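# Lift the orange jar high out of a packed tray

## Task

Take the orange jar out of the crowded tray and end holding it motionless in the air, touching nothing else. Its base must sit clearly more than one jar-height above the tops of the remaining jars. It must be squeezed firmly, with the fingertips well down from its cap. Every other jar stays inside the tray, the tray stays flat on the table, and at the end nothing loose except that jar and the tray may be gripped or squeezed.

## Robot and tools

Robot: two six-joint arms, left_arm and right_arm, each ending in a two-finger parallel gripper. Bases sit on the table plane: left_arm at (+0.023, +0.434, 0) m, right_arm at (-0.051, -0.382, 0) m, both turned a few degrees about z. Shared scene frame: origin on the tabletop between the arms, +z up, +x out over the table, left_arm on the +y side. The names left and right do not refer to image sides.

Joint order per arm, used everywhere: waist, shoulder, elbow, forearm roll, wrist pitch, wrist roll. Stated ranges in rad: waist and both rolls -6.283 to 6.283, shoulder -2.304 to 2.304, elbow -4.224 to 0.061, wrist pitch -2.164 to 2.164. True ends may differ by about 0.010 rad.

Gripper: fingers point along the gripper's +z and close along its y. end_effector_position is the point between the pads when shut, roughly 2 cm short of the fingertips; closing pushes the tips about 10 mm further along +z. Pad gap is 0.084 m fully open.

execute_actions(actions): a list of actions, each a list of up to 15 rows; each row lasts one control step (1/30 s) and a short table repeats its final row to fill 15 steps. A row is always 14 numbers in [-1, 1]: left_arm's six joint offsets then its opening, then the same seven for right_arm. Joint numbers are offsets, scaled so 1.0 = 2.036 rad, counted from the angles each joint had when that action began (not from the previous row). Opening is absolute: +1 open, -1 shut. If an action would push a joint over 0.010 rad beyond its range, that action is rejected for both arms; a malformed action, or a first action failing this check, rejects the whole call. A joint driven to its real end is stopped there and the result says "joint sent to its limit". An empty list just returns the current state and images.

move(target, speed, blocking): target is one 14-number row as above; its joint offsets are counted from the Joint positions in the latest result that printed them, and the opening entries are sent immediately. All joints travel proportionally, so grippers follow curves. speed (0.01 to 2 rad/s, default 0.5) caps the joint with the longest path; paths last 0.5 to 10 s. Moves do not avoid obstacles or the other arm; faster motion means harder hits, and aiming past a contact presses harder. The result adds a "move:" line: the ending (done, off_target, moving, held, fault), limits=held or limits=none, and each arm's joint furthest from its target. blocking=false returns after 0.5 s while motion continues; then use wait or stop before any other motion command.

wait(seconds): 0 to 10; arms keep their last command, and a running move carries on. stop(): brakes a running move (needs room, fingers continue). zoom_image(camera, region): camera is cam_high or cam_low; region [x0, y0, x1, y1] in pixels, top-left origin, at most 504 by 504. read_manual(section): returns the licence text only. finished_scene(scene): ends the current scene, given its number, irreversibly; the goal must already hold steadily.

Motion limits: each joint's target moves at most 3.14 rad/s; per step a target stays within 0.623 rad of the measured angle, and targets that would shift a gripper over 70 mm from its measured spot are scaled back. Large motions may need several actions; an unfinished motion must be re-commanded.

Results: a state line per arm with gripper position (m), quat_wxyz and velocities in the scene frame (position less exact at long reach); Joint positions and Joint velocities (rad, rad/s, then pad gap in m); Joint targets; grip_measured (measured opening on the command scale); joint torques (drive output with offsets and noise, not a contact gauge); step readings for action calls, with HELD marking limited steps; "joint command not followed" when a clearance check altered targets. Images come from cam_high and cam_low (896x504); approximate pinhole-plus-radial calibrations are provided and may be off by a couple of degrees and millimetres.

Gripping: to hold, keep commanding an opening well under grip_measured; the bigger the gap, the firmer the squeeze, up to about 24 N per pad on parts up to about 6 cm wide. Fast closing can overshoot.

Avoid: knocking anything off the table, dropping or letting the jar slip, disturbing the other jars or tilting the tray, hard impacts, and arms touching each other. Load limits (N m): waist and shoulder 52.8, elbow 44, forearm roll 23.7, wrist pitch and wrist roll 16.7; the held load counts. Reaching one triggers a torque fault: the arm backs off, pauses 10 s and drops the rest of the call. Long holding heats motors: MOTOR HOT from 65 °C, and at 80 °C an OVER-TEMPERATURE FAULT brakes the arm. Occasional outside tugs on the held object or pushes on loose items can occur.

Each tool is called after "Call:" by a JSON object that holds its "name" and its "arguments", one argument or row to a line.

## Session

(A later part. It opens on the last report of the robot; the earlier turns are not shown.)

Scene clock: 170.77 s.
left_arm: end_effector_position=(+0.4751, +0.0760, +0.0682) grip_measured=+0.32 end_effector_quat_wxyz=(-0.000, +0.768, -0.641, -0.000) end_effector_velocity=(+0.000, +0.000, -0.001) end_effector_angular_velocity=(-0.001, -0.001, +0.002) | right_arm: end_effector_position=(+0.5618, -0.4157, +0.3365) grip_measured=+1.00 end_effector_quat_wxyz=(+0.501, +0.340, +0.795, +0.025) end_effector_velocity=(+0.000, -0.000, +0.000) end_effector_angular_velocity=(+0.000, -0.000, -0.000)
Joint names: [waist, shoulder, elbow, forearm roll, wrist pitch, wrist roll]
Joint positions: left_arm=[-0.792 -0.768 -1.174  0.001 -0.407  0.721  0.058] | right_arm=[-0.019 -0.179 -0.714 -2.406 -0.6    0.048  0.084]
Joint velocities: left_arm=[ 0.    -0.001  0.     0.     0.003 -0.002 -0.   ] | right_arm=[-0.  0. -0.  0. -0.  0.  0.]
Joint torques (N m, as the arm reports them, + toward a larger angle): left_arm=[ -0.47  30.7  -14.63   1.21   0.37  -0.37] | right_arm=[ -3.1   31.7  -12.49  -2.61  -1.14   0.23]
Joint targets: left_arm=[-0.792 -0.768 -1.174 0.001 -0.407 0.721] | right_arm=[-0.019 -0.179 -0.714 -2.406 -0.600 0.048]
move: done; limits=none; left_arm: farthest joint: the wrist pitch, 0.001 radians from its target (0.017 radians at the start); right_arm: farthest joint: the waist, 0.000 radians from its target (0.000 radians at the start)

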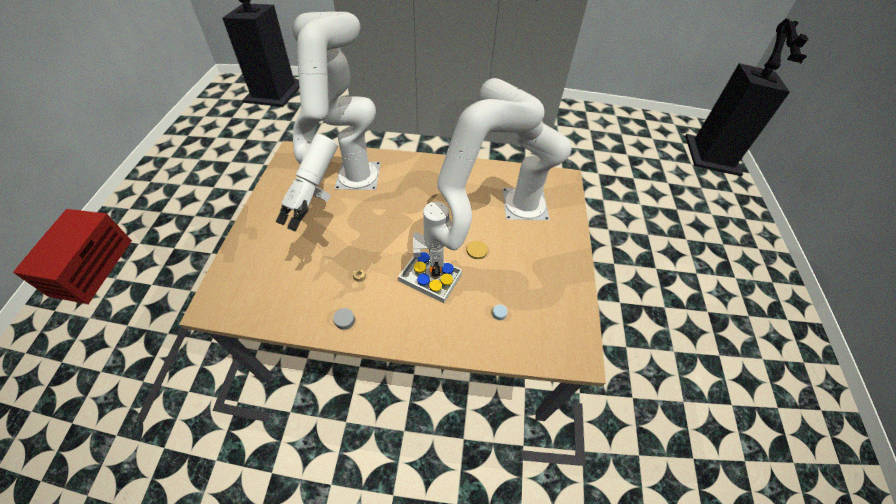

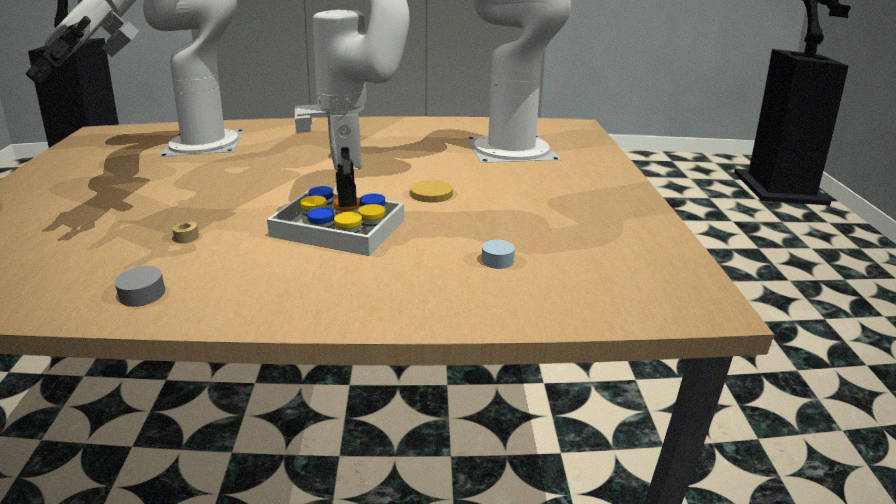

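Call:
{"name": "move", "arguments": {
  "target": [0,-0.0115,-0.0057,0,0.0058,0,0.33,0,0,0,0,0,0,1],
  "speed": 0.015
}}

Call:
{"name": "zoom_image", "arguments": {
  "camera": "cam_low",
  "region": [295, 165, 395, 245]
}}

Scene clock: 179.30 s.
left_arm: end_effector_position=(+0.4771, +0.0744, +0.0583) grip_measured=+0.32 end_effector_quat_wxyz=(-0.000, +0.768, -0.641, -0.000) end_effector_velocity=(-0.000, -0.001, -0.001) end_effector_angular_velocity=(-0.000, -0.000, +0.000) | right_arm: end_effector_position=(+0.5618, -0.4157, +0.3365) grip_measured=+1.00 end_effector_quat_wxyz=(+0.501, +0.340, +0.795, +0.025) end_effector_velocity=(+0.000, +0.000, -0.000) end_effector_angular_velocity=(-0.000, +0.000, +0.000)
Joint names: [waist, shoulder, elbow, forearm roll, wrist pitch, wrist roll]
Joint positions: left_arm=[-0.792 -0.791 -1.186  0.001 -0.395  0.721  0.058] | right_arm=[-0.019 -0.179 -0.714 -2.406 -0.6    0.048  0.084]
Joint velocities: left_arm=[-0.001 -0.002 -0.001 -0.     0.001 -0.001  0.   ] | right_arm=[ 0.  0. -0. -0.  0. -0. -0.]
Joint torques (N m, as the arm reports them, + toward a larger angle): left_arm=[  0.6   33.6  -14.09   0.71   0.35  -0.15] | right_arm=[ -1.44  30.78 -12.82  -2.63  -1.04   0.2 ]
Joint targets: left_arm=[-0.792 -0.791 -1.186 0.001 -0.395 0.721] | right_arm=[-0.019 -0.179 -0.714 -2.406 -0.600 0.048]
move: done; limits=none; left_arm: farthest joint: the shoulder, 0.001 radians from its target (0.024 radians at the start); right_arm: farthest joint: the waist, 0.000 radians from its target (0.000 radians at the start)

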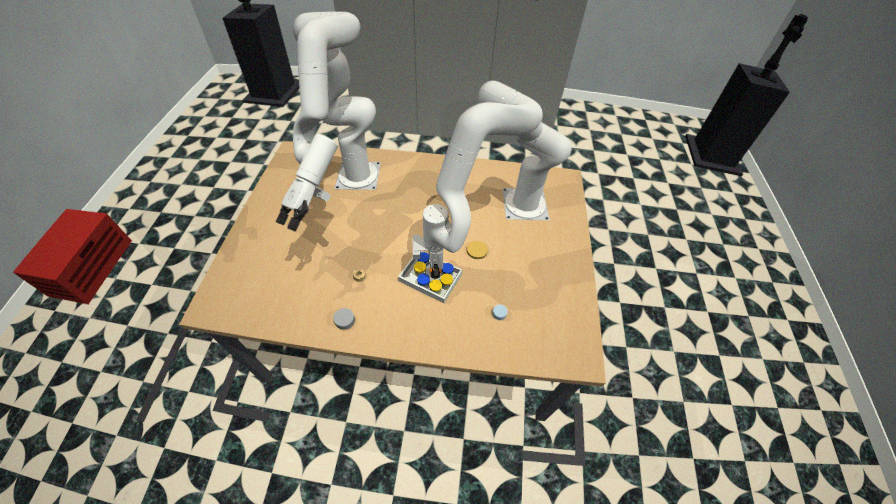

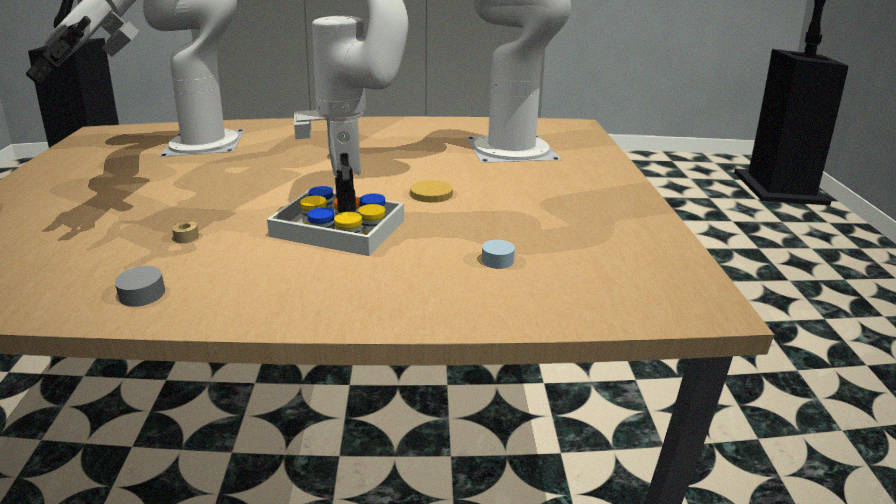

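Region (295, 165, 395, 245) of cam_low's 896x504 image, scaled by 5.040, with more detail than that image has; it fills the top 403 rows of this view, and the rest is white.

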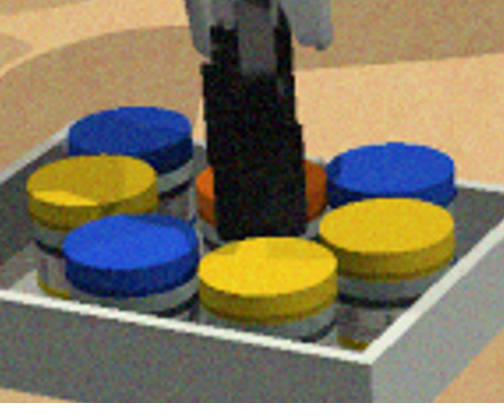

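Call:
{"name": "move", "arguments": {
  "target": [0,-0.0231,-0.005,0,0.0182,0,0.2,0,0,0,0,0,0,1],
  "speed": 0.025
}}

Call:
{"name": "execute_actions", "arguments": {
  "actions": [
    [[0,0,0,0,0,0,0.12,0,0,0,0,0,0,1],[0,0,0,0,0,0,0.1,0,0,0,0,0,0,1],[0,0,0,0,0,0,0.08,0,0,0,0,0,0,1],[0,0,0,0,0,0,0.06,0,0,0,0,0,0,1],[0,0,0,0,0,0,0.04,0,0,0,0,0,0,1],[0,0,0,0,0,0,0.02,0,0,0,0,0,0,1],[0,0,0,0,0,0,0,0,0,0,0,0,0,1],[0,0,0,0,0,0,-0.03,0,0,0,0,0,0,1],[0,0,0,0,0,0,-0.06,0,0,0,0,0,0,1],[0,0,0,0,0,0,-0.1,0,0,0,0,0,0,1]],
    [[0,0,0,0,0,0,-1,0,0,0,0,0,0,1]]
  ]
}}

Call:
{"name": "zoom_image", "arguments": {
  "camera": "cam_low",
  "region": [295, 165, 395, 245]
}}

Scene clock: 191.57 s.
left_arm: end_effector_position=(+0.4772, +0.0744, +0.0342) grip_measured=+0.19 end_effector_quat_wxyz=(-0.000, +0.768, -0.641, -0.000) end_effector_velocity=(+0.000, +0.001, -0.001) end_effector_angular_velocity=(+0.000, +0.000, -0.000) | right_arm: end_effector_position=(+0.5618, -0.4157, +0.3365) grip_measured=+1.00 end_effector_quat_wxyz=(+0.501, +0.340, +0.795, +0.025) end_effector_velocity=(-0.000, -0.000, -0.000) end_effector_angular_velocity=(-0.001, +0.001, +0.001)
Joint names: [waist, shoulder, elbow, forearm roll, wrist pitch, wrist roll]
Joint positions: left_arm=[-0.792 -0.838 -1.196  0.001 -0.358  0.721  0.052] | right_arm=[-0.019 -0.179 -0.714 -2.406 -0.6    0.048  0.084]
Joint velocities: left_arm=[ 0.001 -0.003 -0.001  0.     0.001  0.001 -0.   ] | right_arm=[-0.     0.     0.    -0.     0.    -0.002 -0.   ]
Joint torques (N m, as the arm reports them, + toward a larger angle): left_arm=[ -0.21  34.48 -14.65   1.18   0.26  -0.16] | right_arm=[ -2.09  31.76 -12.5   -2.16  -1.09   0.31]
Joint targets: left_arm=[-0.792 -0.838 -1.196 0.001 -0.358 0.721] | right_arm=[-0.019 -0.179 -0.714 -2.406 -0.600 0.048]
move: done; limits=none; left_arm: farthest joint: the shoulder, 0.001 radians from its target (0.047 radians at the start); right_arm: farthest joint: the waist, 0.000 radians from its target (0.000 radians at the start)

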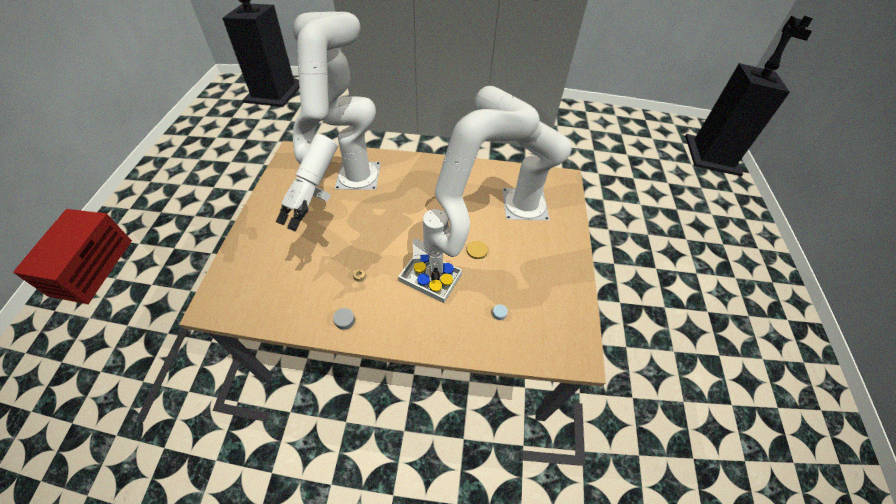

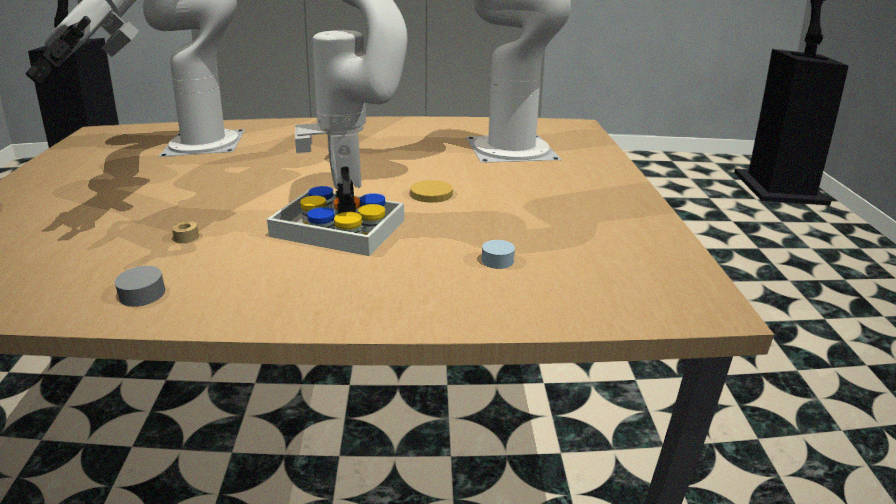

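Scene clock: 192.57 s.
left_arm: end_effector_position=(+0.4772, +0.0743, +0.0343) grip_measured=+0.04 end_effector_quat_wxyz=(-0.000, +0.768, -0.641, -0.000) end_effector_velocity=(+0.001, +0.001, -0.000) end_effector_angular_velocity=(+0.000, +0.000, +0.003) | right_arm: end_effector_position=(+0.5618, -0.4157, +0.3365) grip_measured=+1.00 end_effector_quat_wxyz=(+0.501, +0.340, +0.795, +0.025) end_effector_velocity=(-0.000, -0.000, -0.000) end_effector_angular_velocity=(+0.002, -0.000, -0.001)
Joint names: [waist, shoulder, elbow, forearm roll, wrist pitch, wrist roll]
Joint positions: left_arm=[-0.792 -0.837 -1.196  0.001 -0.359  0.721  0.046] | right_arm=[-0.019 -0.179 -0.714 -2.406 -0.6    0.048  0.084]
Joint velocities: left_arm=[ 0.002 -0.    -0.    -0.    -0.    -0.001 -0.   ] | right_arm=[-0.    -0.     0.     0.     0.     0.002  0.   ]
Joint torques (N m, as the arm reports them, + toward a larger angle): left_arm=[  0.28  32.99 -13.8    1.6    0.68  -0.14] | right_arm=[ -0.88  31.43 -12.17  -2.72  -1.12   0.2 ]
Joint targets: left_arm=[-0.792 -0.837 -1.196 0.001 -0.359 0.721] | right_arm=[-0.019 -0.179 -0.714 -2.406 -0.600 0.048]
Step readings (joint positions; steps 1 to 15: 1st action; 16 to 30: 2nd action):
0: left_arm=[-0.792 -0.838 -1.196 0.001 -0.358 0.721] | right_arm=[-0.019 -0.179 -0.714 -2.406 -0.600 0.048]
1: left_arm=[-0.792 -0.838 -1.196 0.001 -0.358 0.721] | right_arm=[-0.019 -0.179 -0.714 -2.406 -0.600 0.048]
2: left_arm=[-0.792 -0.838 -1.196 0.001 -0.358 0.721] | right_arm=[-0.019 -0.179 -0.714 -2.406 -0.600 0.048]
4: left_arm=[-0.792 -0.838 -1.196 0.001 -0.359 0.721] | right_arm=[-0.019 -0.179 -0.714 -2.406 -0.600 0.048]
8: left_arm=[-0.792 -0.837 -1.196 0.001 -0.359 0.721] | right_arm=[-0.019 -0.179 -0.714 -2.406 -0.600 0.048]
15: left_arm=[-0.792 -0.837 -1.196 0.001 -0.359 0.721] | right_arm=[-0.019 -0.179 -0.714 -2.406 -0.600 0.048]
16: left_arm=[-0.792 -0.837 -1.196 0.001 -0.359 0.721] | right_arm=[-0.019 -0.179 -0.714 -2.406 -0.600 0.048]
17: left_arm=[-0.792 -0.837 -1.196 0.001 -0.359 0.721] | right_arm=[-0.019 -0.179 -0.714 -2.406 -0.600 0.048]
19: left_arm=[-0.792 -0.837 -1.196 0.001 -0.359 0.721] | right_arm=[-0.019 -0.179 -0.714 -2.406 -0.600 0.048]
23: left_arm=[-0.792 -0.837 -1.196 0.001 -0.359 0.721] | right_arm=[-0.019 -0.179 -0.714 -2.406 -0.600 0.048]
30: Joint positions above

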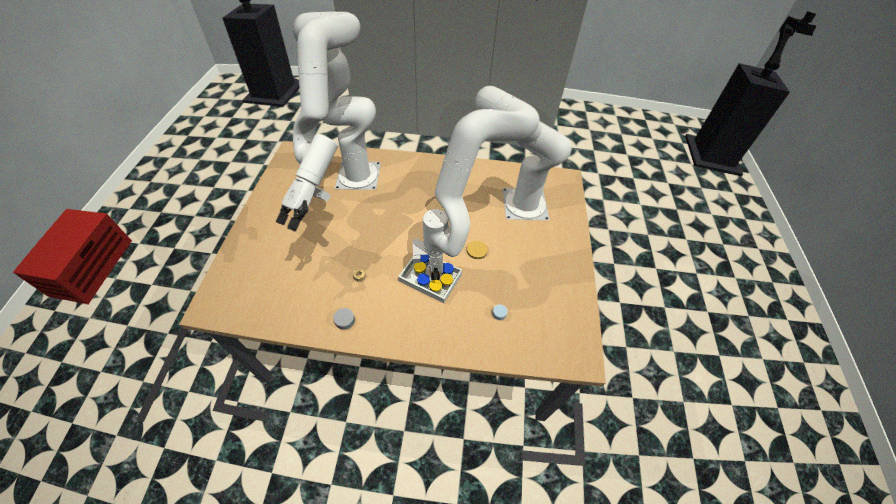

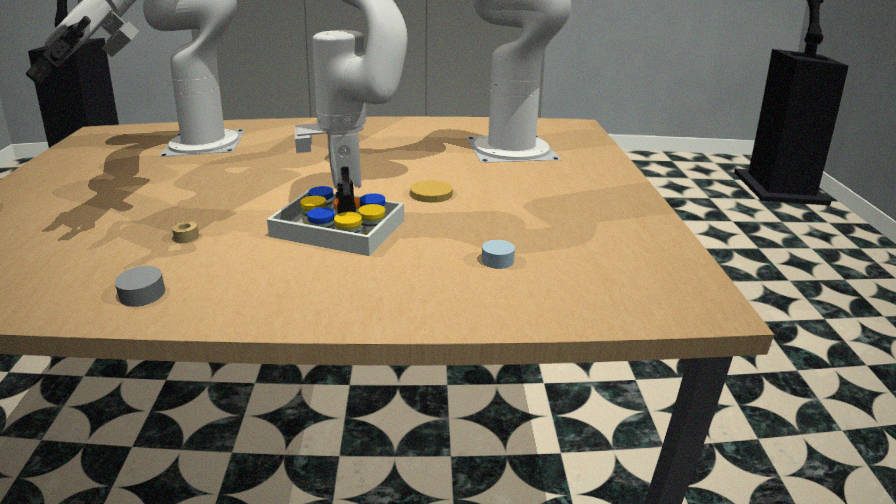

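Region (295, 165, 395, 245) of cam_low's 896x504 image, scaled by 5.040, with more detail than that image has; it fills the top 403 rows of this view, and the rest is white.

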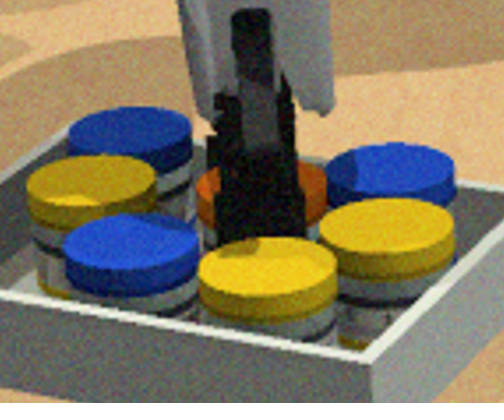

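Lift in one move (ratio vertical at first).

Call:
{"name": "move", "arguments": {
  "target": [0,0.17,0.032,0,-0.138,0,-1,0,0,0,0,0,0,1],
  "speed": 0.12
}}

Call:
{"name": "zoom_image", "arguments": {
  "camera": "cam_low",
  "region": [255, 60, 455, 265]
}}

Scene clock: 199.13 s.
left_arm: end_effector_position=(+0.4607, +0.0874, +0.2109) grip_measured=+0.04 end_effector_quat_wxyz=(-0.000, +0.768, -0.641, -0.000) end_effector_velocity=(-0.000, +0.000, +0.002) end_effector_angular_velocity=(-0.000, -0.000, +0.000) | right_arm: end_effector_position=(+0.5618, -0.4157, +0.3365) grip_measured=+1.00 end_effector_quat_wxyz=(+0.501, +0.340, +0.795, +0.025) end_effector_velocity=(+0.000, -0.000, +0.000) end_effector_angular_velocity=(+0.000, -0.001, -0.000)
Joint names: [waist, shoulder, elbow, forearm roll, wrist pitch, wrist roll]
Joint positions: left_arm=[-0.792 -0.492 -1.131  0.001 -0.639  0.721  0.046] | right_arm=[-0.019 -0.179 -0.714 -2.406 -0.6    0.048  0.084]
Joint velocities: left_arm=[ 0.     0.003  0.    -0.    -0.002  0.     0.   ] | right_arm=[ 0.  0.  0.  0. -0.  0. -0.]
Joint torques (N m, as the arm reports them, + toward a larger angle): left_arm=[ -1.37  28.24 -18.12   1.32   0.44  -0.03] | right_arm=[ -2.02  32.22 -12.74  -2.76  -1.1    0.3 ]
Joint targets: left_arm=[-0.792 -0.491 -1.131 0.001 -0.640 0.721] | right_arm=[-0.019 -0.179 -0.714 -2.406 -0.600 0.048]
move: done; limits=none; left_arm: farthest joint: the shoulder, 0.001 radians from its target (0.346 radians at the start); right_arm: farthest joint: the waist, 0.000 radians from its target (0.000 radians at the start)

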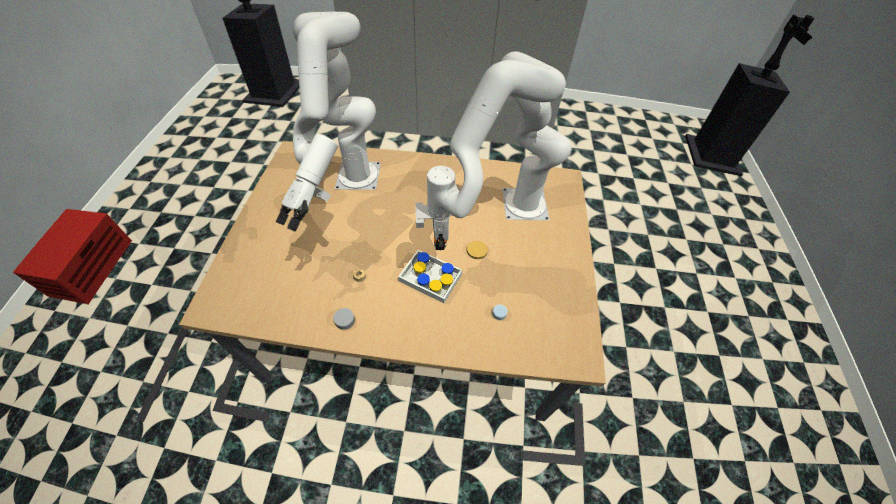

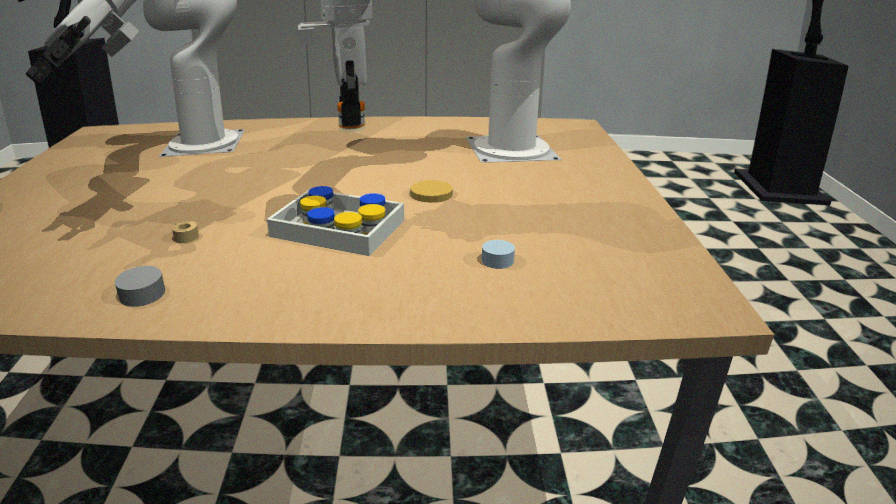

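Region (255, 60, 455, 265) of cam_low's 896x504 image, scaled by 2.459, with more detail than that image has; it fills the left 492 columns of this view, and the rest is white.

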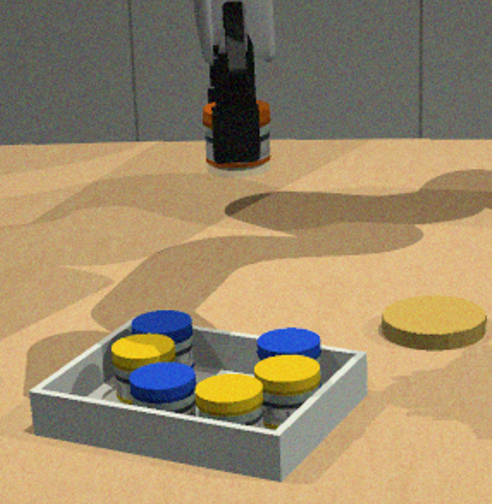

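Call:
{"name": "finished_scene", "arguments": {
  "scene": 1
}}

The scene is finished: the task was done.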